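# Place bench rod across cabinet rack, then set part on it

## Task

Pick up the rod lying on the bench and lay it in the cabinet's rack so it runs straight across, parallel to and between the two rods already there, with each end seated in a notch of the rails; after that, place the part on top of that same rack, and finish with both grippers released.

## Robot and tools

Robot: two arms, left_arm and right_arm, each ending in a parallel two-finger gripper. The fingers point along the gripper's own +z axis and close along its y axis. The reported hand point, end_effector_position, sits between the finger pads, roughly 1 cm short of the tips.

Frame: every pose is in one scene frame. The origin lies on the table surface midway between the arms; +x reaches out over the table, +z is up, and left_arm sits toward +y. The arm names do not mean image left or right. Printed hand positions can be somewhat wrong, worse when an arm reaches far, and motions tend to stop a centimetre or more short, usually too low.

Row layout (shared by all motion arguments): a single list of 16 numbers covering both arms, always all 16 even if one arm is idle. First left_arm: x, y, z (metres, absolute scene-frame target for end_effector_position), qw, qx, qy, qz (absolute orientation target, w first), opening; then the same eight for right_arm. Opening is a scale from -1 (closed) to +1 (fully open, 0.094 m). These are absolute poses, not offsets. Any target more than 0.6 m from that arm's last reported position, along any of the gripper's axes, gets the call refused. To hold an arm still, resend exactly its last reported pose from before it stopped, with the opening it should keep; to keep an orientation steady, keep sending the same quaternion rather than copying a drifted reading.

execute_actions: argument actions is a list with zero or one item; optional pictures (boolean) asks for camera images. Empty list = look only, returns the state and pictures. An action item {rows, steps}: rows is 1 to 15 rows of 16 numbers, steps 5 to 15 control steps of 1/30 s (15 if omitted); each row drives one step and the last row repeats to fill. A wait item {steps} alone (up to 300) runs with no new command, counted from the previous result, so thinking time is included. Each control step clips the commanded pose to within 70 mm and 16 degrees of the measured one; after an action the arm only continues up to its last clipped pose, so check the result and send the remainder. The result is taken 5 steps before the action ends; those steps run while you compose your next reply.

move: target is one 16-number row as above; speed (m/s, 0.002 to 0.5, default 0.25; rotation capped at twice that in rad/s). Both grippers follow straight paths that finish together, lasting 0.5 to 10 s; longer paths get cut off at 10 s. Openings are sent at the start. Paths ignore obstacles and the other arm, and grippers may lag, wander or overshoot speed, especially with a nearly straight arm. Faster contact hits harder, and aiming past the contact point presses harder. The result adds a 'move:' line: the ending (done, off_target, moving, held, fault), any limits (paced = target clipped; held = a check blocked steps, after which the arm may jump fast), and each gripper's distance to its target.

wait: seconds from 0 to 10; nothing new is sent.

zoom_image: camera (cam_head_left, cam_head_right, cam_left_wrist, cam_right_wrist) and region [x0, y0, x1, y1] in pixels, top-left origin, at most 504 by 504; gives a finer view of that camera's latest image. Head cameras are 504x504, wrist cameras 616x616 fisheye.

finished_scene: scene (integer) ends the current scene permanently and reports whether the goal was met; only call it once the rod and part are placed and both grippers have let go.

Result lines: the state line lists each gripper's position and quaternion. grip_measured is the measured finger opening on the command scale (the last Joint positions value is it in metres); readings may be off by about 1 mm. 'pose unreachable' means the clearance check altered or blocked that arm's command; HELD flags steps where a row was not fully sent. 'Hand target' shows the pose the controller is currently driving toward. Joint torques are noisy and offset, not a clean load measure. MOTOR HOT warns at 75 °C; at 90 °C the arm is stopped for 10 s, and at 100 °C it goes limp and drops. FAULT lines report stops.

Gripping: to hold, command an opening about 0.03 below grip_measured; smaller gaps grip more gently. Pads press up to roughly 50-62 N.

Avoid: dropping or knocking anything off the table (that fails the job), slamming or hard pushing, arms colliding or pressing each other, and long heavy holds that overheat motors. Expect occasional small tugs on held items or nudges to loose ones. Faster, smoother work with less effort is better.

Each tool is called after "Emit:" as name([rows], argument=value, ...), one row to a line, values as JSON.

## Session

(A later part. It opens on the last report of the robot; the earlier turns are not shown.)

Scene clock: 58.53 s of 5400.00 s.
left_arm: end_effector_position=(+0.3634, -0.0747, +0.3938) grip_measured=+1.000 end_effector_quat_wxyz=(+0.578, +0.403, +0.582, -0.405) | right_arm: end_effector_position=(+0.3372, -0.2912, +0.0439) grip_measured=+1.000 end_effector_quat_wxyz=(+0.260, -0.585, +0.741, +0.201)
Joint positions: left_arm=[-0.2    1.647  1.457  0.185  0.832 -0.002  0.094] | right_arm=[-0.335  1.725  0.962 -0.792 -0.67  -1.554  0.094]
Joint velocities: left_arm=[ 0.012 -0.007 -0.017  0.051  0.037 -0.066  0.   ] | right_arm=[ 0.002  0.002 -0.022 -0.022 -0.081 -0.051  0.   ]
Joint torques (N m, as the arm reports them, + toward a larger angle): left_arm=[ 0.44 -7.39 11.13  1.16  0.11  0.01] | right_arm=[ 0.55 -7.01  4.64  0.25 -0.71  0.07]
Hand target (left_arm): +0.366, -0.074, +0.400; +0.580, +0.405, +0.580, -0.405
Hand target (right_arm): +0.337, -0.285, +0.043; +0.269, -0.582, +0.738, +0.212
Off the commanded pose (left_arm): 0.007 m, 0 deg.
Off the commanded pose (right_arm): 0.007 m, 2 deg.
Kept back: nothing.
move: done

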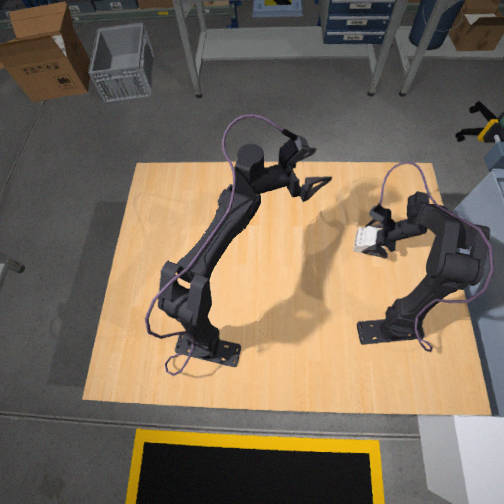

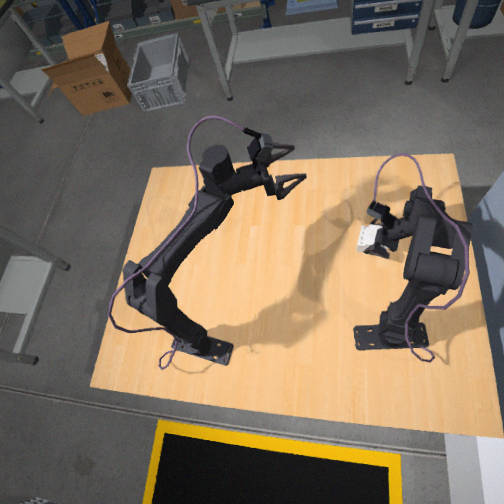

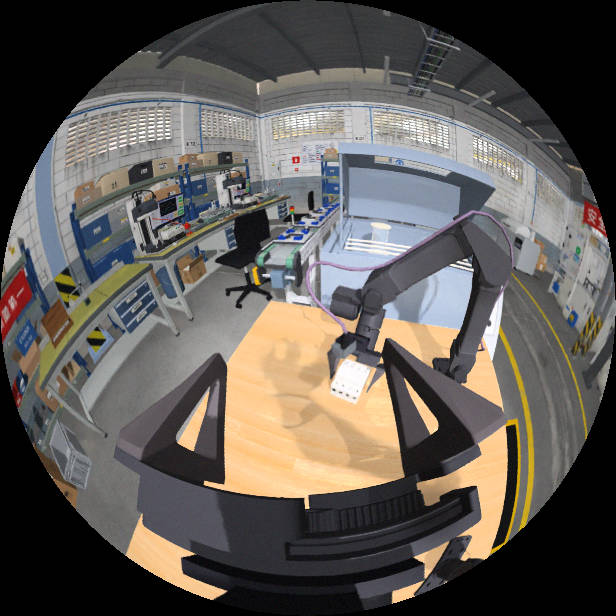

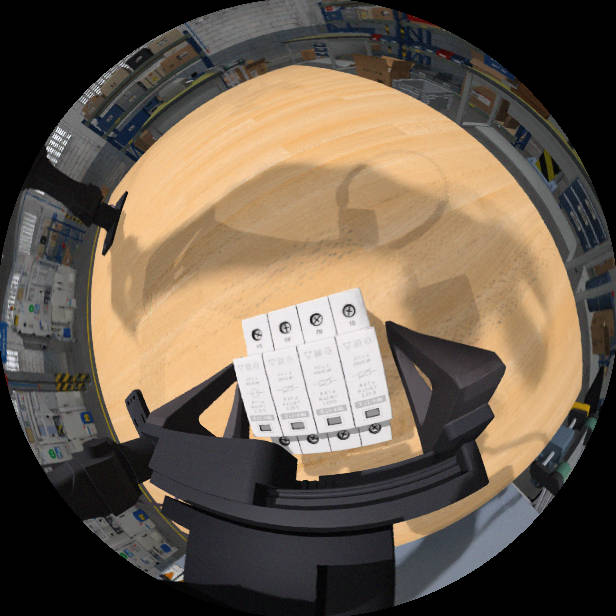

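Emit:
move(target=[0.3659,-0.0739,0.40,0.58,0.405,0.58,-0.405,1,0.333,-0.287,0.043,0.269,-0.582,0.738,0.212,0.48], speed=0.02)

Emit:
move(target=[0.3659,-0.0739,0.40,0.58,0.405,0.58,-0.405,1,0.333,-0.31,0.13,0.269,-0.582,0.738,0.212,0.48], speed=0.08)

Emit:
move(target=[0.3659,-0.0739,0.40,0.58,0.405,0.58,-0.405,1,0.30,-0.48,0.30,0.36,0.1,0.925,-0.04,0.48], speed=0.2)

Scene clock: 59.73 s of 5400.00 s.
left_arm: end_effector_position=(+0.3634, -0.0747, +0.3938) grip_measured=+1.000 end_effector_quat_wxyz=(+0.578, +0.403, +0.582, -0.405) | right_arm: end_effector_position=(+0.3374, -0.2915, +0.0434) grip_measured=+0.524 end_effector_quat_wxyz=(+0.260, -0.585, +0.742, +0.200)
Joint positions: left_arm=[-0.2    1.647  1.457  0.185  0.832 -0.002  0.094] | right_arm=[-0.335  1.725  0.961 -0.788 -0.669 -1.553  0.072]
Joint velocities: left_arm=[ 0.012 -0.002  0.002 -0.007  0.037 -0.007  0.   ] | right_arm=[-0.002 -0.012  0.007  0.007 -0.022 -0.007 -0.   ]
Joint torques (N m, as the arm reports them, + toward a larger angle): left_arm=[ 0.43 -7.34 11.18  1.17  0.11  0.01] | right_arm=[-0.3  -7.96  3.73  0.19 -0.71 -0.06]
Hand target (left_arm): +0.366, -0.074, +0.400; +0.580, +0.405, +0.580, -0.405
Hand target (right_arm): +0.333, -0.287, +0.043; +0.269, -0.582, +0.738, +0.212
Off the commanded pose (left_arm): 0.007 m, 0 deg.
Off the commanded pose (right_arm): 0.006 m, 2 deg.
Kept back: nothing.
move: done

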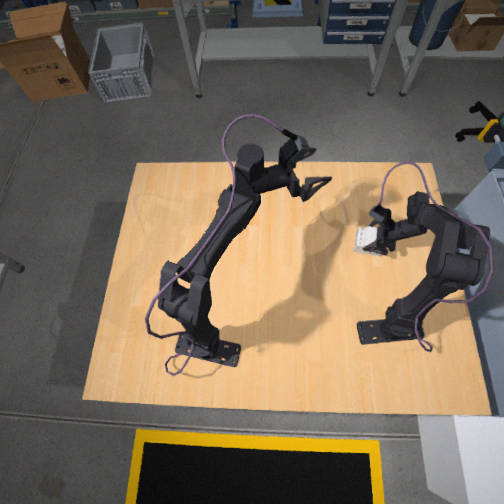

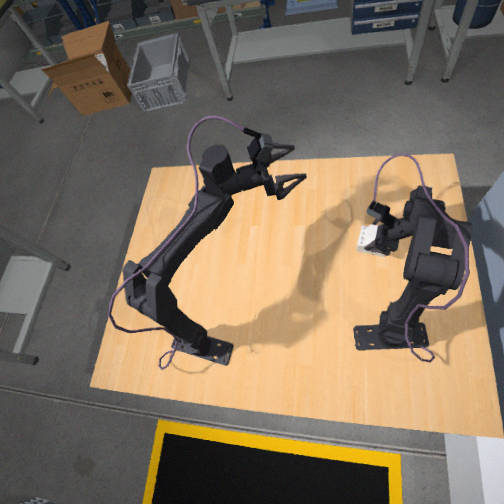

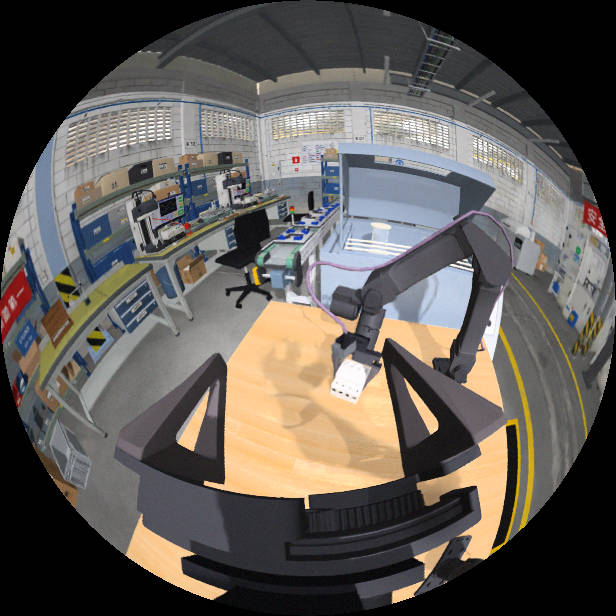

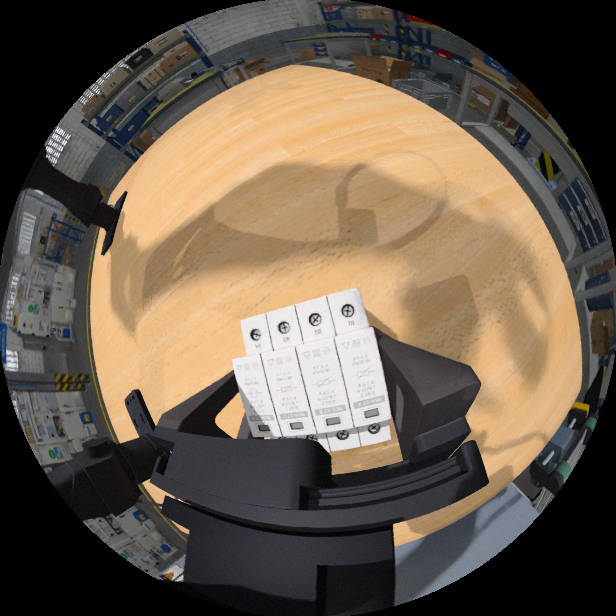

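Scene clock: 61.43 s of 5400.00 s.
left_arm: end_effector_position=(+0.3634, -0.0747, +0.3938) grip_measured=+1.000 end_effector_quat_wxyz=(+0.578, +0.403, +0.582, -0.405) | right_arm: end_effector_position=(+0.3249, -0.3144, +0.1037) grip_measured=+0.524 end_effector_quat_wxyz=(+0.230, -0.583, +0.749, +0.214)
Joint positions: left_arm=[-0.2    1.647  1.457  0.185  0.832 -0.002  0.094] | right_arm=[-0.407  1.671  1.172 -1.172 -0.632 -1.652  0.072]
Joint velocities: left_arm=[ 0.012 -0.017  0.007 -0.11   0.022  0.022  0.   ] | right_arm=[-0.017  0.002 -0.012 -0.037 -0.007 -0.051  0.   ]
Joint torques (N m, as the arm reports them, + toward a larger angle): left_arm=[ 0.44 -7.37 11.15  1.16  0.11  0.02] | right_arm=[ -0.95 -10.91   8.43  -0.28  -1.03  -0.1 ]
Hand target (left_arm): +0.366, -0.074, +0.400; +0.580, +0.405, +0.580, -0.405
Hand target (right_arm): +0.331, -0.310, +0.129; +0.269, -0.582, +0.738, +0.211
Off the commanded pose (left_arm): 0.007 m, 0 deg.
Off the commanded pose (right_arm): 0.028 m, 5 deg.
Kept back: nothing.
move: off_target (right_arm)

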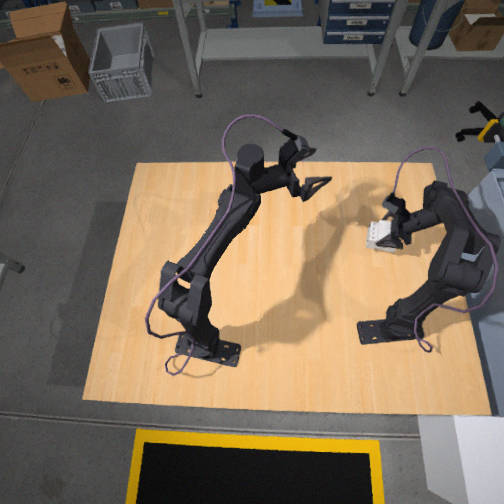

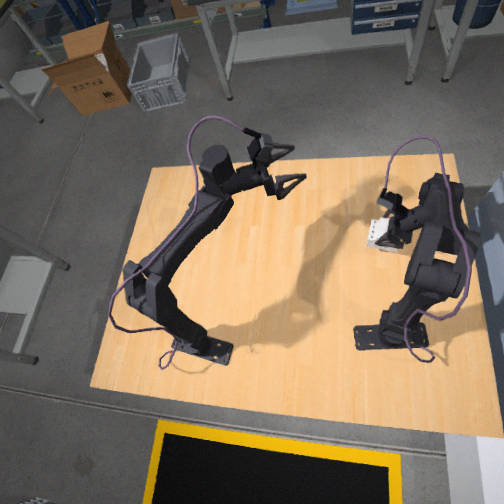

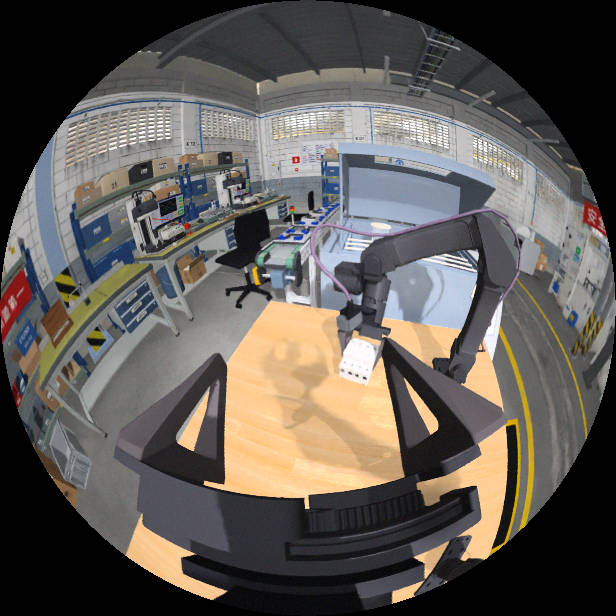

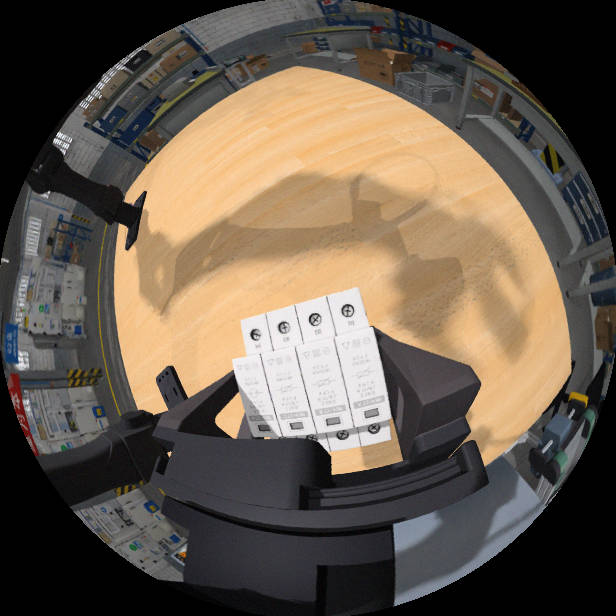

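Scene clock: 65.90 s of 5400.00 s.
left_arm: end_effector_position=(+0.3634, -0.0747, +0.3938) grip_measured=+1.000 end_effector_quat_wxyz=(+0.578, +0.403, +0.582, -0.405) | right_arm: end_effector_position=(+0.2891, -0.4732, +0.2672) grip_measured=+0.524 end_effector_quat_wxyz=(+0.310, +0.105, +0.945, -0.017)
Joint positions: left_arm=[-0.2    1.647  1.457  0.185  0.832 -0.002  0.094] | right_arm=[-0.789  1.196  1.389 -1.197 -0.294 -0.371  0.072]
Joint velocities: left_arm=[-0.012  0.002  0.017  0.095 -0.007 -0.022  0.   ] | right_arm=[ 0.012 -0.032 -0.007  0.022 -0.037  0.022 -0.   ]
Joint torques (N m, as the arm reports them, + toward a larger angle): left_arm=[ 0.47 -7.33 11.18  1.17  0.1   0.  ] | right_arm=[-0.55 -6.21  9.71  1.29 -0.31  0.09]
Hand target (left_arm): +0.366, -0.074, +0.400; +0.580, +0.405, +0.580, -0.405
Hand target (right_arm): +0.294, -0.476, +0.298; +0.359, +0.099, +0.927, -0.041
Off the commanded pose (left_arm): 0.007 m, 0 deg.
Off the commanded pose (right_arm): 0.035 m, 7 deg.
Kept back: nothing.
move: off_target (right_arm)

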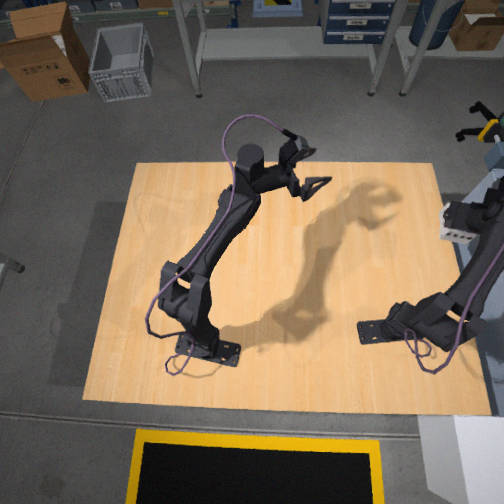

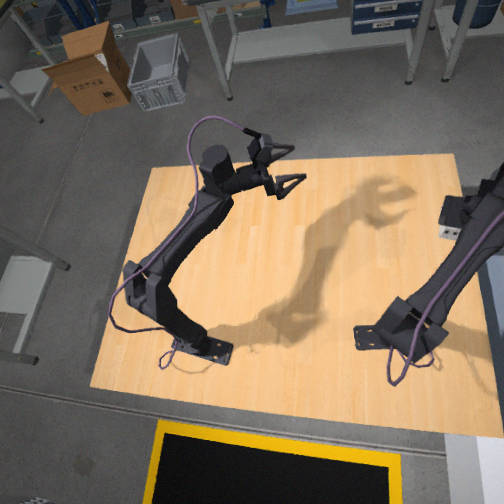

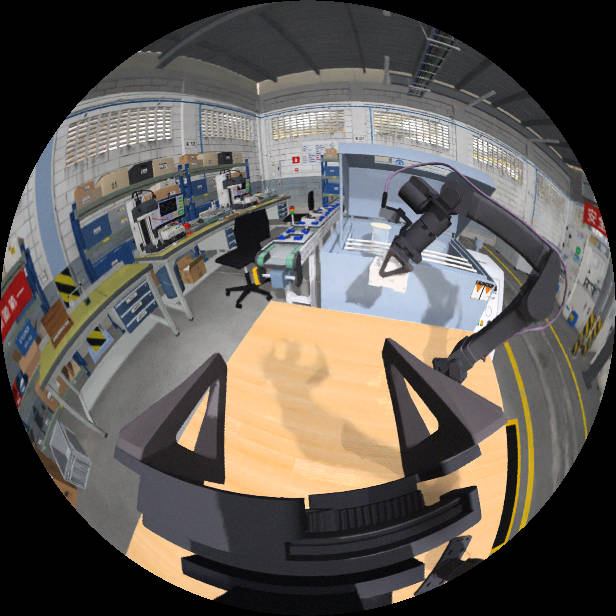

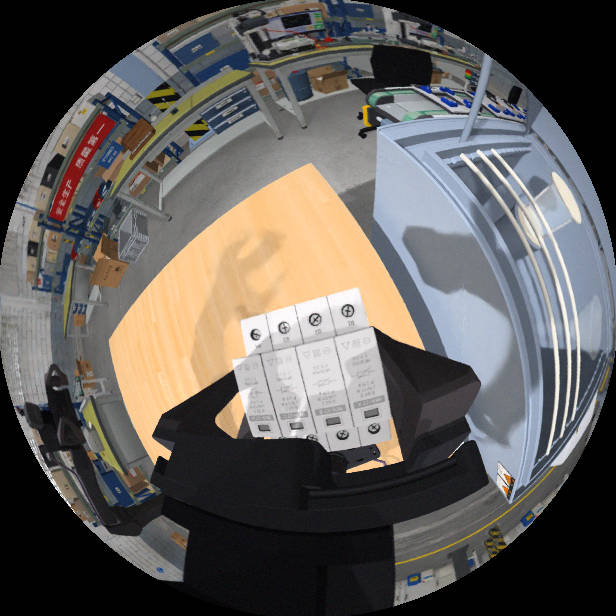

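Emit:
move(target=[0.3659,-0.0739,0.40,0.58,0.405,0.58,-0.405,1,0.12,-0.60,0.37,0.27,0.653,0.653,-0.27,0.48], speed=0.2)

Emit:
move(target=[0.3659,-0.0739,0.40,0.58,0.405,0.58,-0.405,1,0.10,-0.825,0.335,0.27,0.653,0.653,-0.27,0.48], speed=0.1)

Scene clock: 70.03 s of 5400.00 s.
left_arm: end_effector_position=(+0.3634, -0.0747, +0.3938) grip_measured=+1.000 end_effector_quat_wxyz=(+0.578, +0.403, +0.582, -0.405) | right_arm: end_effector_position=(+0.1229, -0.5842, +0.3466) grip_measured=+0.524 end_effector_quat_wxyz=(+0.236, +0.648, +0.682, -0.242)
Joint positions: left_arm=[-0.2    1.647  1.457  0.185  0.832 -0.002  0.094] | right_arm=[-1.123  1.239  1.756 -1.473  0.337  0.4    0.072]
Joint velocities: left_arm=[-0.012 -0.002 -0.002  0.007 -0.007  0.007  0.   ] | right_arm=[-0.007 -0.007 -0.007 -0.051  0.066  0.066  0.   ]
Joint torques (N m, as the arm reports them, + toward a larger angle): left_arm=[ 0.43 -7.39 11.14  1.16  0.1   0.02] | right_arm=[-0.96 -2.73  8.37  1.23  0.54  0.1 ]
Hand target (left_arm): +0.366, -0.074, +0.400; +0.580, +0.405, +0.580, -0.405
Hand target (right_arm): +0.118, -0.594, +0.369; +0.269, +0.654, +0.654, -0.270
Off the commanded pose (left_arm): 0.007 m, 0 deg.
Off the commanded pose (right_arm): 0.028 m, 6 deg.
Kept back: nothing.
move: off_target (right_arm)

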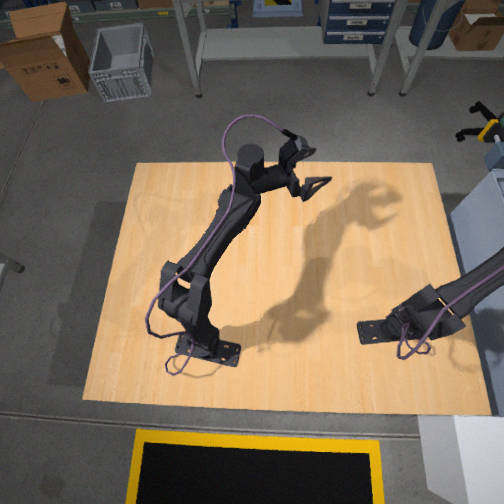

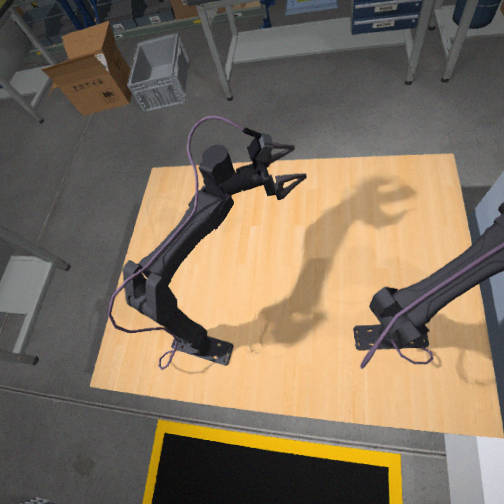

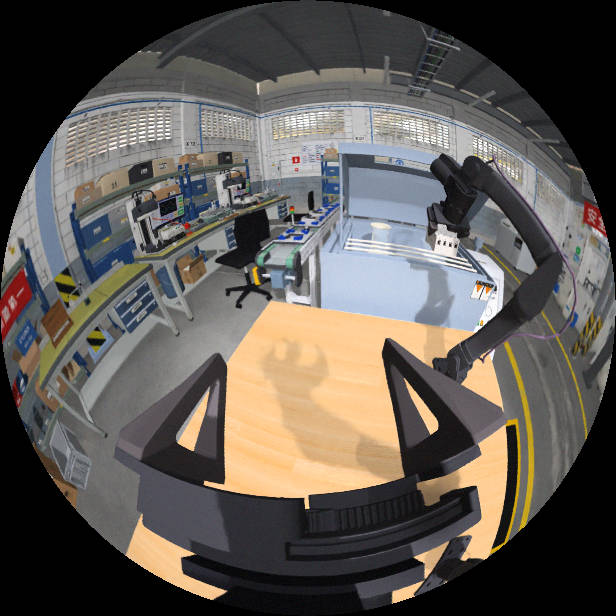

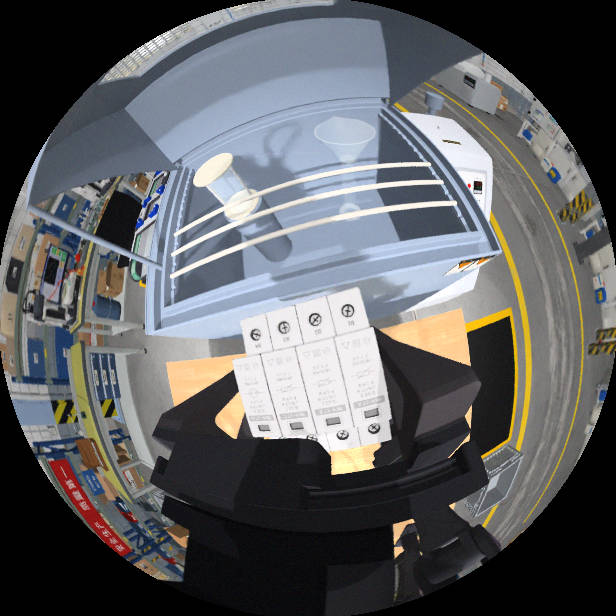

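Scene clock: 72.83 s of 5400.00 s.
left_arm: end_effector_position=(+0.3634, -0.0747, +0.3938) grip_measured=+1.000 end_effector_quat_wxyz=(+0.578, +0.403, +0.582, -0.405) | right_arm: end_effector_position=(+0.0997, -0.8114, +0.2960) grip_measured=+0.524 end_effector_quat_wxyz=(+0.219, +0.668, +0.673, -0.230)
Joint positions: left_arm=[-0.2    1.647  1.457  0.185  0.832 -0.002  0.094] | right_arm=[-1.508  1.936  2.235 -1.233  0.117  0.128  0.072]
Joint velocities: left_arm=[-0.002 -0.002  0.012 -0.022  0.007 -0.007  0.   ] | right_arm=[ 0.012  0.012  0.042  0.022 -0.081  0.007 -0.001]
Joint torques (N m, as the arm reports them, + toward a larger angle): left_arm=[ 0.51 -7.32 11.14  1.17  0.11  0.03] | right_arm=[ -0.54 -13.53   9.61   1.55   0.02  -0.1 ]
Hand target (left_arm): +0.366, -0.074, +0.400; +0.580, +0.405, +0.580, -0.405
Hand target (right_arm): +0.097, -0.821, +0.337; +0.270, +0.654, +0.653, -0.271
Off the commanded pose (left_arm): 0.007 m, 0 deg.
Off the commanded pose (right_arm): 0.041 m, 8 deg.
Kept back: nothing.
move: off_target (right_arm)

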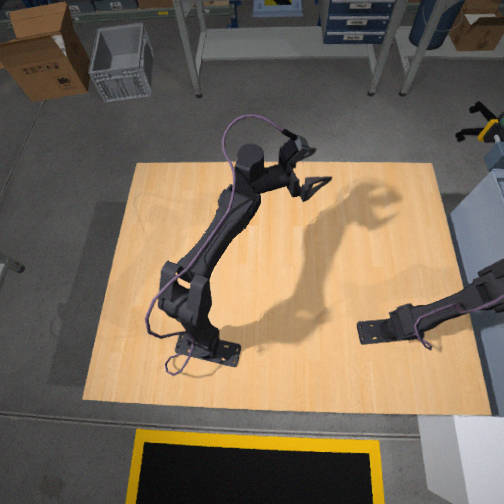

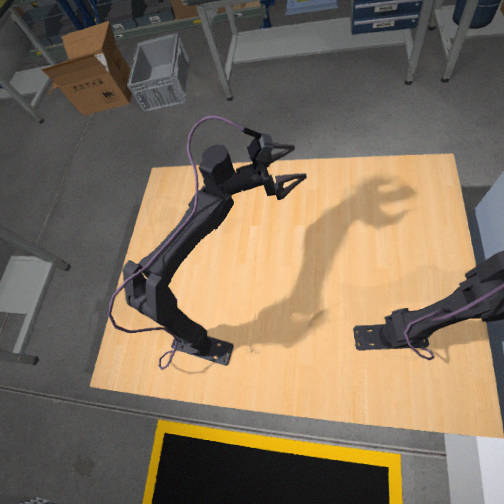

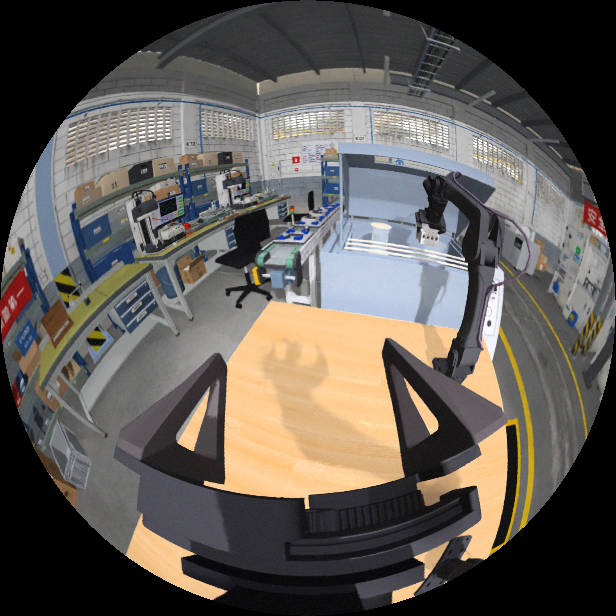

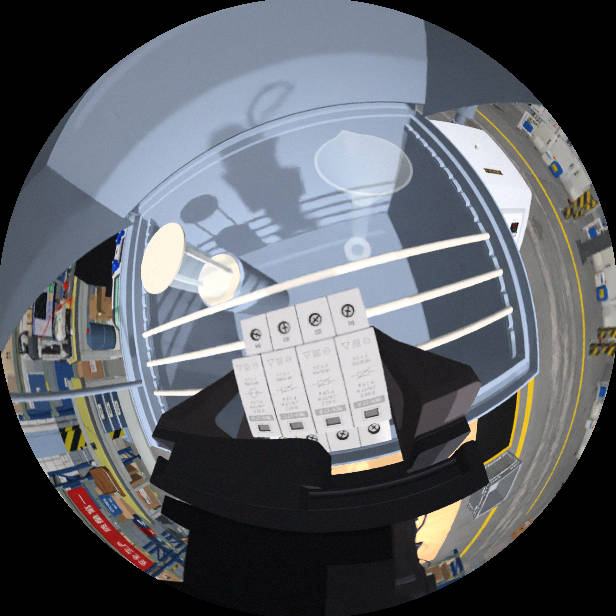

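Lower in ramps.

Emit:
execute_actions([
  {"rows":[[0.3659,-0.0739,0.40,0.58,0.405,0.58,-0.405,1,0.098,-0.821,0.334,0.277,0.65,0.65,-0.277,0.48],[0.3659,-0.0739,0.40,0.58,0.405,0.58,-0.405,1,0.098,-0.821,0.331,0.277,0.65,0.65,-0.277,0.48],[0.3659,-0.0739,0.40,0.58,0.405,0.58,-0.405,1,0.098,-0.821,0.328,0.277,0.65,0.65,-0.277,0.48],[0.3659,-0.0739,0.40,0.58,0.405,0.58,-0.405,1,0.098,-0.821,0.325,0.277,0.65,0.65,-0.277,0.48],[0.3659,-0.0739,0.40,0.58,0.405,0.58,-0.405,1,0.098,-0.821,0.322,0.277,0.65,0.65,-0.277,0.48],[0.3659,-0.0739,0.40,0.58,0.405,0.58,-0.405,1,0.098,-0.821,0.319,0.277,0.65,0.65,-0.277,0.48],[0.3659,-0.0739,0.40,0.58,0.405,0.58,-0.405,1,0.098,-0.821,0.316,0.277,0.65,0.65,-0.277,0.48],[0.3659,-0.0739,0.40,0.58,0.405,0.58,-0.405,1,0.098,-0.821,0.313,0.277,0.65,0.65,-0.277,0.48],[0.3659,-0.0739,0.40,0.58,0.405,0.58,-0.405,1,0.098,-0.821,0.310,0.277,0.65,0.65,-0.277,0.48],[0.3659,-0.0739,0.40,0.58,0.405,0.58,-0.405,1,0.098,-0.821,0.307,0.277,0.65,0.65,-0.277,0.48],[0.3659,-0.0739,0.40,0.58,0.405,0.58,-0.405,1,0.098,-0.821,0.304,0.277,0.65,0.65,-0.277,0.48],[0.3659,-0.0739,0.40,0.58,0.405,0.58,-0.405,1,0.098,-0.821,0.301,0.277,0.65,0.65,-0.277,0.48],[0.3659,-0.0739,0.40,0.58,0.405,0.58,-0.405,1,0.098,-0.821,0.298,0.277,0.65,0.65,-0.277,0.48],[0.3659,-0.0739,0.40,0.58,0.405,0.58,-0.405,1,0.098,-0.821,0.295,0.277,0.65,0.65,-0.277,0.48]]},
])

Emit:
wait(seconds=0.5)

Scene clock: 73.77 s of 5400.00 s.
left_arm: end_effector_position=(+0.3634, -0.0747, +0.3938) grip_measured=+1.000 end_effector_quat_wxyz=(+0.578, +0.403, +0.582, -0.405) | right_arm: end_effector_position=(+0.0987, -0.8050, +0.2647) grip_measured=+0.524 end_effector_quat_wxyz=(+0.206, +0.671, +0.677, -0.221)
Joint positions: left_arm=[-0.2    1.647  1.457  0.185  0.832 -0.002  0.094] | right_arm=[-1.508  1.87   2.026 -1.122  0.117  0.128  0.072]
Joint velocities: left_arm=[-0.022 -0.007  0.007 -0.095 -0.007 -0.095  0.   ] | right_arm=[-0.002 -0.139 -0.652  0.3    0.081 -0.022  0.001]
Joint torques (N m, as the arm reports them, + toward a larger angle): left_arm=[ 0.43 -7.37 11.16  1.15  0.1   0.02] | right_arm=[ -0.35 -15.64   7.74   1.6    0.1   -0.08]
Steps of this call (steps 1 to 18: nothing new was sent; steps 19 to 28: the first 10 steps of this action). Readings (end_effector_position):
19: left_arm (+0.3634, -0.0747, +0.3938) | right_arm (+0.0999, -0.8117, +0.2963)
20: left_arm (+0.3634, -0.0747, +0.3938) | right_arm (+0.0999, -0.8117, +0.2951)
22: left_arm (+0.3634, -0.0747, +0.3938) | right_arm (+0.0996, -0.8100, +0.2898)
26: left_arm (+0.3634, -0.0747, +0.3938) | right_arm (+0.0989, -0.8063, +0.2736)
28: the state above

Scene clock: 74.43 s of 5400.00 s.
left_arm: end_effector_position=(+0.3634, -0.0747, +0.3938) grip_measured=+1.000 end_effector_quat_wxyz=(+0.578, +0.403, +0.582, -0.405) | right_arm: end_effector_position=(+0.0992, -0.8076, +0.2514) grip_measured=+0.524 end_effector_quat_wxyz=(+0.218, +0.668, +0.673, -0.229)
Joint positions: left_arm=[-0.2    1.647  1.457  0.185  0.832 -0.002  0.094] | right_arm=[-1.508  1.828  1.898 -1.007  0.117  0.128  0.072]
Joint velocities: left_arm=[ 0.002 -0.007 -0.002  0.022 -0.051  0.022  0.   ] | right_arm=[ 0.002  0.002 -0.007  0.037  0.007  0.051 -0.   ]
Joint torques (N m, as the arm reports them, + toward a larger angle): left_arm=[ 0.48 -7.39 11.15  1.17  0.11  0.02] | right_arm=[ -0.45 -15.28   7.72   1.67   0.06  -0.08]
Hand target (left_arm): +0.366, -0.074, +0.400; +0.580, +0.405, +0.580, -0.405
Hand target (right_arm): +0.097, -0.816, +0.297; +0.273, +0.653, +0.652, -0.275
Off the commanded pose (left_arm): 0.007 m, 0 deg.
Off the commanded pose (right_arm): 0.046 m, 9 deg.
Kept back: nothing.
Steps of this call (steps 1 to 5: the last 5 steps of your previous action; steps 6 to 20: nothing new was sent). Readings (end_effector_position):
1: left_arm (+0.3634, -0.0747, +0.3938) | right_arm (+0.0986, -0.8044, +0.2607)
2: left_arm (+0.3634, -0.0747, +0.3938) | right_arm (+0.0985, -0.8039, +0.2564)
4: left_arm (+0.3634, -0.0747, +0.3938) | right_arm (+0.0983, -0.8029, +0.2491)
8: left_arm (+0.3634, -0.0747, +0.3938) | right_arm (+0.0982, -0.8021, +0.2416)
20: the state above

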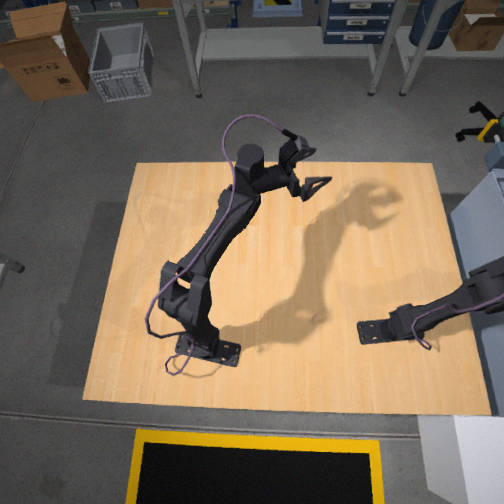

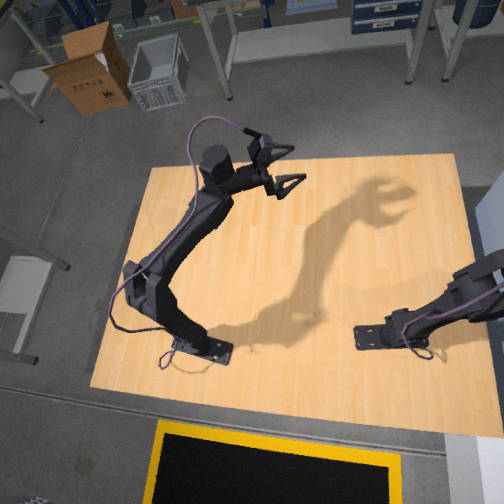

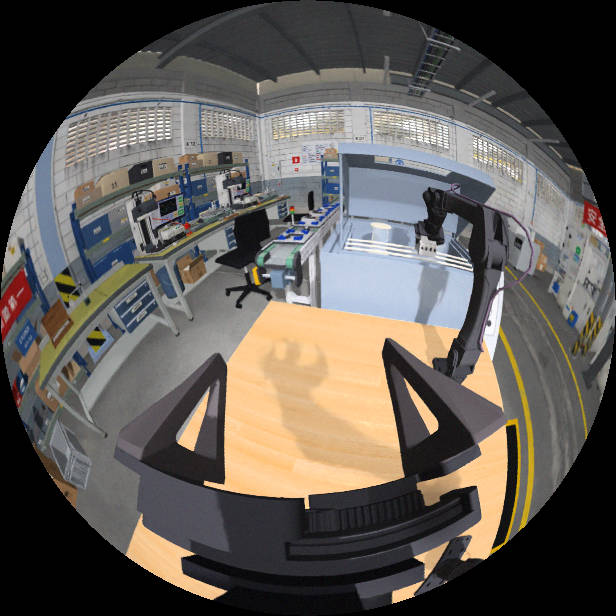

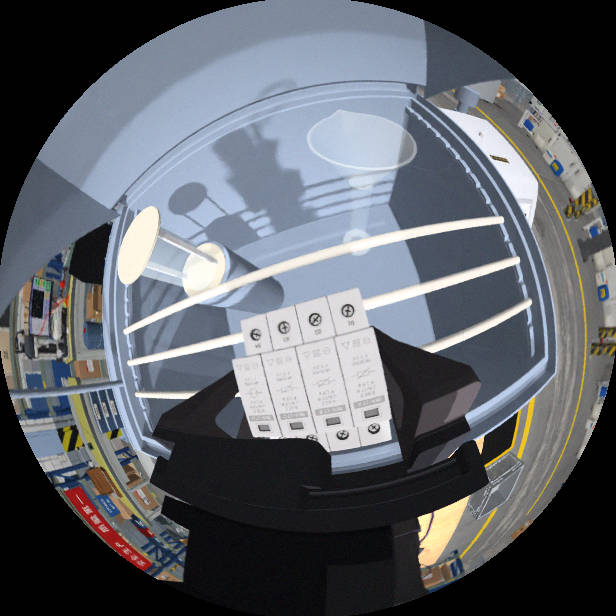

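Emit:
execute_actions([
  {"rows":[[0.3659,-0.0739,0.40,0.58,0.405,0.58,-0.405,1,0.098,-0.820,0.298,0.28,0.649,0.649,-0.28,0.48],[0.3659,-0.0739,0.40,0.58,0.405,0.58,-0.405,1,0.098,-0.823,0.299,0.28,0.649,0.649,-0.28,0.48],[0.3659,-0.0739,0.40,0.58,0.405,0.58,-0.405,1,0.098,-0.826,0.300,0.28,0.649,0.649,-0.28,0.48],[0.3659,-0.0739,0.40,0.58,0.405,0.58,-0.405,1,0.098,-0.829,0.300,0.28,0.649,0.649,-0.28,0.48],[0.3659,-0.0739,0.40,0.58,0.405,0.58,-0.405,1,0.098,-0.832,0.300,0.28,0.649,0.649,-0.28,0.48],[0.3659,-0.0739,0.40,0.58,0.405,0.58,-0.405,1,0.098,-0.835,0.300,0.28,0.649,0.649,-0.28,0.48],[0.3659,-0.0739,0.40,0.58,0.405,0.58,-0.405,1,0.098,-0.838,0.300,0.28,0.649,0.649,-0.28,0.48],[0.3659,-0.0739,0.40,0.58,0.405,0.58,-0.405,1,0.098,-0.841,0.300,0.28,0.649,0.649,-0.28,0.48],[0.3659,-0.0739,0.40,0.58,0.405,0.58,-0.405,1,0.098,-0.844,0.300,0.28,0.649,0.649,-0.28,0.48],[0.3659,-0.0739,0.40,0.58,0.405,0.58,-0.405,1,0.098,-0.847,0.300,0.28,0.649,0.649,-0.28,0.48]]},
])

Emit:
wait(seconds=0.5)

Scene clock: 75.47 s of 5400.00 s.
left_arm: end_effector_position=(+0.3634, -0.0747, +0.3938) grip_measured=+1.000 end_effector_quat_wxyz=(+0.578, +0.403, +0.582, -0.405) | right_arm: end_effector_position=(+0.1004, -0.8197, +0.2616) grip_measured=+0.524 end_effector_quat_wxyz=(+0.231, +0.664, +0.670, -0.240)
Joint positions: left_arm=[-0.2    1.647  1.457  0.185  0.832 -0.002  0.094] | right_arm=[-1.511  1.857  1.955 -0.998  0.115  0.122  0.072]
Joint velocities: left_arm=[ 0.007 -0.012 -0.002 -0.022 -0.11   0.007  0.   ] | right_arm=[-0.037  0.295  0.501  0.022  0.051 -0.022 -0.001]
Joint torques (N m, as the arm reports them, + toward a larger angle): left_arm=[ 0.45 -7.32 11.14  1.15  0.09  0.03] | right_arm=[ -1.1  -12.16   9.65   1.61   0.06  -0.05]
Steps of this call (steps 1 to 21: nothing new was sent; steps 22 to 31: the first 10 steps of this action). Readings (end_effector_position):
22: left_arm (+0.3634, -0.0747, +0.3938) | right_arm (+0.0992, -0.8077, +0.2515)
23: left_arm (+0.3634, -0.0747, +0.3938) | right_arm (+0.0992, -0.8078, +0.2516)
25: left_arm (+0.3634, -0.0747, +0.3938) | right_arm (+0.0993, -0.8083, +0.2519)
29: left_arm (+0.3634, -0.0747, +0.3938) | right_arm (+0.1000, -0.8133, +0.2571)
31: the state above

Scene clock: 76.13 s of 5400.00 s.
left_arm: end_effector_position=(+0.3634, -0.0747, +0.3938) grip_measured=+1.000 end_effector_quat_wxyz=(+0.578, +0.403, +0.582, -0.405) | right_arm: end_effector_position=(+0.0995, -0.8320, +0.2574) grip_measured=+0.524 end_effector_quat_wxyz=(+0.231, +0.664, +0.669, -0.241)
Joint positions: left_arm=[-0.2    1.647  1.457  0.185  0.832 -0.002  0.094] | right_arm=[-1.517  1.903  1.997 -0.994  0.115  0.118  0.072]
Joint velocities: left_arm=[-0.007 -0.017 -0.002  0.007  0.022 -0.022  0.   ] | right_arm=[-0.012 -0.007 -0.002  0.007  0.007 -0.022 -0.001]
Joint torques (N m, as the arm reports them, + toward a larger angle): left_arm=[ 0.45 -7.38 11.16  1.15  0.1   0.02] | right_arm=[ -0.91 -13.89  10.33   1.56   0.05  -0.13]
Hand target (left_arm): +0.366, -0.074, +0.400; +0.580, +0.405, +0.580, -0.405
Hand target (right_arm): +0.097, -0.843, +0.300; +0.279, +0.649, +0.649, -0.281
Off the commanded pose (left_arm): 0.007 m, 0 deg.
Off the commanded pose (right_arm): 0.045 m, 8 deg.
Kept back: nothing.
Steps of this call (steps 1 to 5: the last 5 steps of your previous action; steps 6 to 20: nothing new was sent). Readings (end_effector_position):
1: left_arm (+0.3634, -0.0747, +0.3938) | right_arm (+0.1005, -0.8232, +0.2632)
2: left_arm (+0.3634, -0.0747, +0.3938) | right_arm (+0.1002, -0.8261, +0.2642)
4: left_arm (+0.3634, -0.0747, +0.3938) | right_arm (+0.0996, -0.8296, +0.2636)
8: left_arm (+0.3634, -0.0747, +0.3938) | right_arm (+0.0994, -0.8316, +0.2589)
20: the state above

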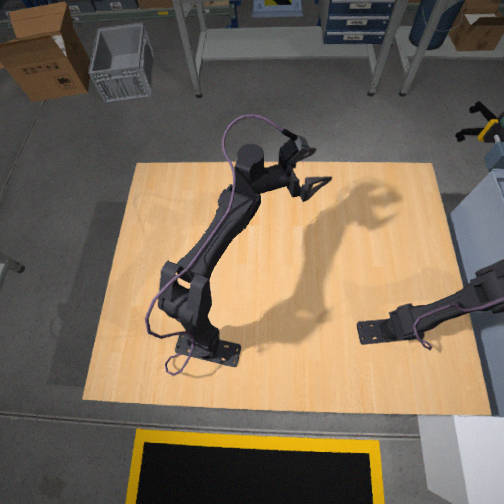

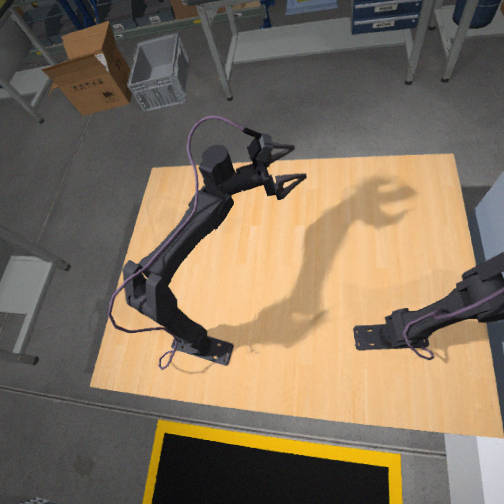

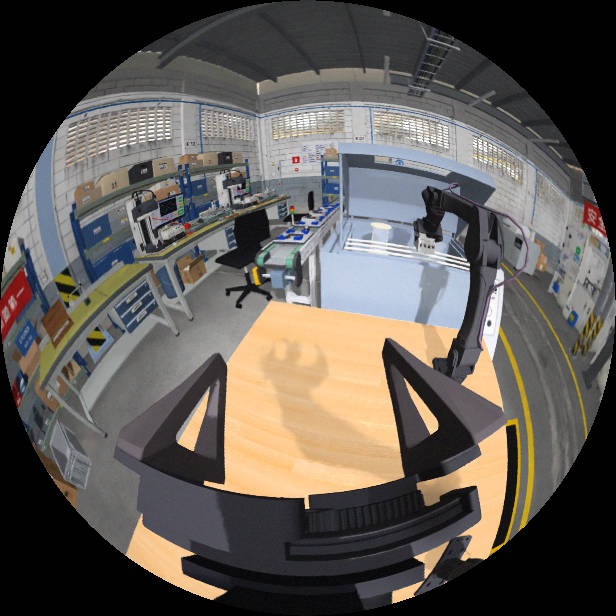

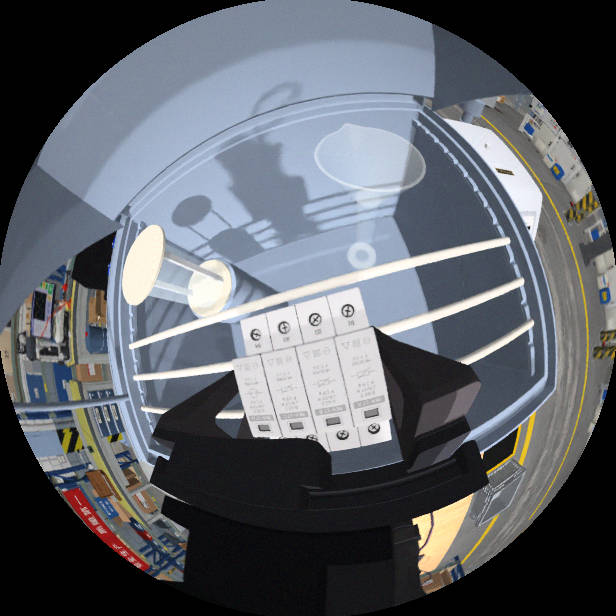

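Rod now under the bump's front edge near nadir — good. Lower gently.

Emit:
execute_actions([
  {"rows":[[0.3659,-0.0739,0.40,0.58,0.405,0.58,-0.405,1,0.098,-0.844,0.293,0.28,0.649,0.649,-0.28,0.48]]},
])

Emit:
execute_actions([
  {"rows":[[0.3659,-0.0739,0.40,0.58,0.405,0.58,-0.405,1,0.098,-0.844,0.287,0.28,0.649,0.649,-0.28,0.48]]},
])

Emit:
execute_actions([
  {"rows":[[0.3659,-0.0739,0.40,0.58,0.405,0.58,-0.405,1,0.098,-0.844,0.282,0.28,0.649,0.649,-0.28,0.48]]},
])

Emit:
execute_actions([
  {"rows":[[0.3659,-0.0739,0.40,0.58,0.405,0.58,-0.405,1,0.098,-0.844,0.277,0.28,0.649,0.649,-0.28,0.48]]},
], pictures=true)

Scene clock: 76.77 s of 5400.00 s.
left_arm: end_effector_position=(+0.3634, -0.0747, +0.3938) grip_measured=+1.000 end_effector_quat_wxyz=(+0.578, +0.403, +0.582, -0.405) | right_arm: end_effector_position=(+0.0993, -0.8307, +0.2487) grip_measured=+0.524 end_effector_quat_wxyz=(+0.224, +0.666, +0.671, -0.236)
Joint positions: left_arm=[-0.2    1.647  1.457  0.185  0.832 -0.002  0.094] | right_arm=[-1.517  1.903  1.972 -0.985  0.115  0.118  0.072]
Joint velocities: left_arm=[ 0.007 -0.012 -0.007  0.037  0.022 -0.11   0.   ] | right_arm=[ 0.012  0.012 -0.007  0.007  0.022 -0.007 -0.001]
Joint torques (N m, as the arm reports them, + toward a larger angle): left_arm=[ 0.42 -7.33 11.11  1.15  0.09  0.02] | right_arm=[ -0.78 -16.13   7.55   1.7    0.08  -0.17]
Steps of this call (steps 1 to 9: nothing new was sent; steps 10 to 19: the first 10 steps of this action). Readings (end_effector_position):
10: left_arm (+0.3634, -0.0747, +0.3938) | right_arm (+0.0995, -0.8321, +0.2567)
11: left_arm (+0.3634, -0.0747, +0.3938) | right_arm (+0.0996, -0.8322, +0.2559)
13: left_arm (+0.3634, -0.0747, +0.3938) | right_arm (+0.0995, -0.8320, +0.2532)
17: left_arm (+0.3634, -0.0747, +0.3938) | right_arm (+0.0993, -0.8308, +0.2491)
19: the state above

Scene clock: 77.27 s of 5400.00 s.
left_arm: end_effector_position=(+0.3634, -0.0747, +0.3938) grip_measured=+1.000 end_effector_quat_wxyz=(+0.578, +0.403, +0.582, -0.405) | right_arm: end_effector_position=(+0.0991, -0.8295, +0.2385) grip_measured=+0.524 end_effector_quat_wxyz=(+0.219, +0.667, +0.673, -0.232)
Joint positions: left_arm=[-0.2    1.647  1.457  0.185  0.832 -0.002  0.094] | right_arm=[-1.517  1.898  1.932 -0.963  0.115  0.118  0.072]
Joint velocities: left_arm=[ 0.017 -0.002  0.012 -0.007  0.066 -0.007  0.   ] | right_arm=[-0.007 -0.002 -0.007  0.007 -0.051  0.066 -0.001]
Joint torques (N m, as the arm reports them, + toward a larger angle): left_arm=[ 0.47 -7.4  11.14  1.16  0.1   0.03] | right_arm=[ -0.67 -16.45   7.57   1.69   0.06  -0.1 ]
Off your previous action's commanded pose (left_arm): 0.007 m, 0 deg at its last step (step 5 of this call).
Off your previous action's commanded pose (right_arm): 0.046 m, 9 deg at its last step (step 5 of this call).
Steps of this call (steps 1 to 5: the last 5 steps of your previous action; steps 6 to 15: the first 10 steps of this action). Readings (end_effector_position):
6: left_arm (+0.3634, -0.0747, +0.3938) | right_arm (+0.0994, -0.8310, +0.2483)
7: left_arm (+0.3634, -0.0747, +0.3938) | right_arm (+0.0994, -0.8312, +0.2475)
9: left_arm (+0.3634, -0.0747, +0.3938) | right_arm (+0.0994, -0.8309, +0.2444)
13: left_arm (+0.3634, -0.0747, +0.3938) | right_arm (+0.0991, -0.8296, +0.2391)
15: the state above

Scene clock: 77.77 s of 5400.00 s.
left_arm: end_effector_position=(+0.3634, -0.0747, +0.3938) grip_measured=+1.000 end_effector_quat_wxyz=(+0.578, +0.403, +0.582, -0.405) | right_arm: end_effector_position=(+0.0995, -0.8312, +0.2362) grip_measured=+0.524 end_effector_quat_wxyz=(+0.223, +0.666, +0.672, -0.235)
Joint positions: left_arm=[-0.2    1.647  1.457  0.185  0.832 -0.002  0.094] | right_arm=[-1.517  1.891  1.905 -0.933  0.114  0.118  0.072]
Joint velocities: left_arm=[-0.007  0.012  0.017 -0.022 -0.007  0.022  0.   ] | right_arm=[-0.002  0.002 -0.017  0.022  0.037 -0.066 -0.001]
Joint torques (N m, as the arm reports them, + toward a larger angle): left_arm=[ 0.48 -7.38 11.16  1.15  0.1   0.02] | right_arm=[ -0.53 -16.5    7.31   1.63   0.06  -0.1 ]
Off your previous action's commanded pose (left_arm): 0.007 m, 0 deg at its last step (step 5 of this call).
Off your previous action's commanded pose (right_arm): 0.050 m, 9 deg at its last step (step 5 of this call).
Steps of this call (steps 1 to 5: the last 5 steps of your previous action; steps 6 to 15: the first 10 steps of this action). Readings (end_effector_position):
6: left_arm (+0.3634, -0.0747, +0.3938) | right_arm (+0.0993, -0.8309, +0.2389)
7: left_arm (+0.3634, -0.0747, +0.3938) | right_arm (+0.0994, -0.8309, +0.2384)
9: left_arm (+0.3634, -0.0747, +0.3938) | right_arm (+0.0993, -0.8305, +0.2366)
13: left_arm (+0.3634, -0.0747, +0.3938) | right_arm (+0.0994, -0.8309, +0.2362)
15: the state above

Scene clock: 78.27 s of 5400.00 s.
left_arm: end_effector_position=(+0.3634, -0.0747, +0.3938) grip_measured=+1.000 end_effector_quat_wxyz=(+0.578, +0.403, +0.582, -0.405) | right_arm: end_effector_position=(+0.0996, -0.8318, +0.2346) grip_measured=+0.524 end_effector_quat_wxyz=(+0.227, +0.665, +0.670, -0.238)
Joint positions: left_arm=[-0.2    1.647  1.457  0.185  0.832 -0.002  0.094] | right_arm=[-1.517  1.882  1.88  -0.906  0.114  0.118  0.072]
Joint velocities: left_arm=[-0.002 -0.002  0.002 -0.022  0.037 -0.022  0.   ] | right_arm=[ 0.007 -0.022 -0.012  0.007 -0.007  0.037  0.001]
Joint torques (N m, as the arm reports them, + toward a larger angle): left_arm=[ 0.44 -7.32 11.16  1.16  0.09  0.02] | right_arm=[ -0.65 -15.92   7.45   1.73  -0.01  -0.07]
Off your previous action's commanded pose (left_arm): 0.007 m, 0 deg at its last step (step 5 of this call).
Off your previous action's commanded pose (right_arm): 0.049 m, 9 deg at its last step (step 5 of this call).
Steps of this call (steps 1 to 5: the last 5 steps of your previous action; steps 6 to 15: the first 10 steps of this action). Readings (end_effector_position):
6: left_arm (+0.3634, -0.0747, +0.3938) | right_arm (+0.0994, -0.8310, +0.2347)
7: left_arm (+0.3634, -0.0747, +0.3938) | right_arm (+0.0995, -0.8311, +0.2347)
9: left_arm (+0.3634, -0.0747, +0.3938) | right_arm (+0.0995, -0.8311, +0.2347)
13: left_arm (+0.3634, -0.0747, +0.3938) | right_arm (+0.0996, -0.8314, +0.2345)
15: the state above

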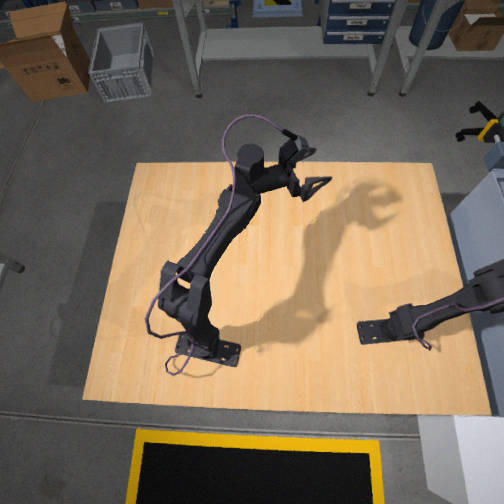

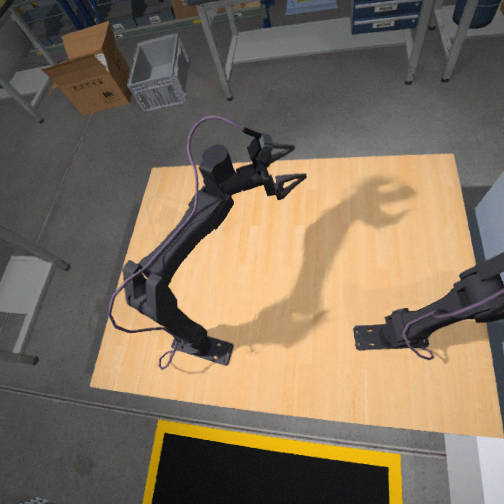

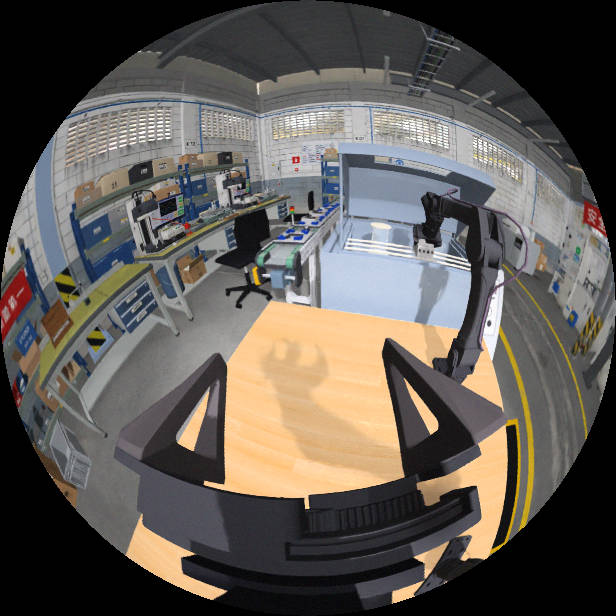

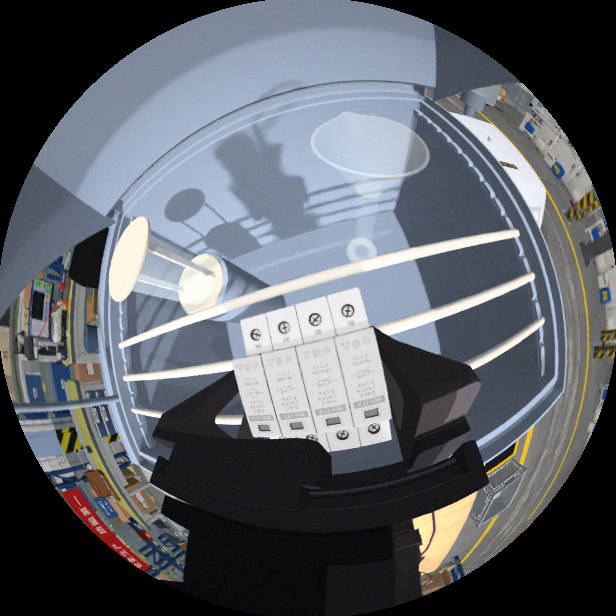

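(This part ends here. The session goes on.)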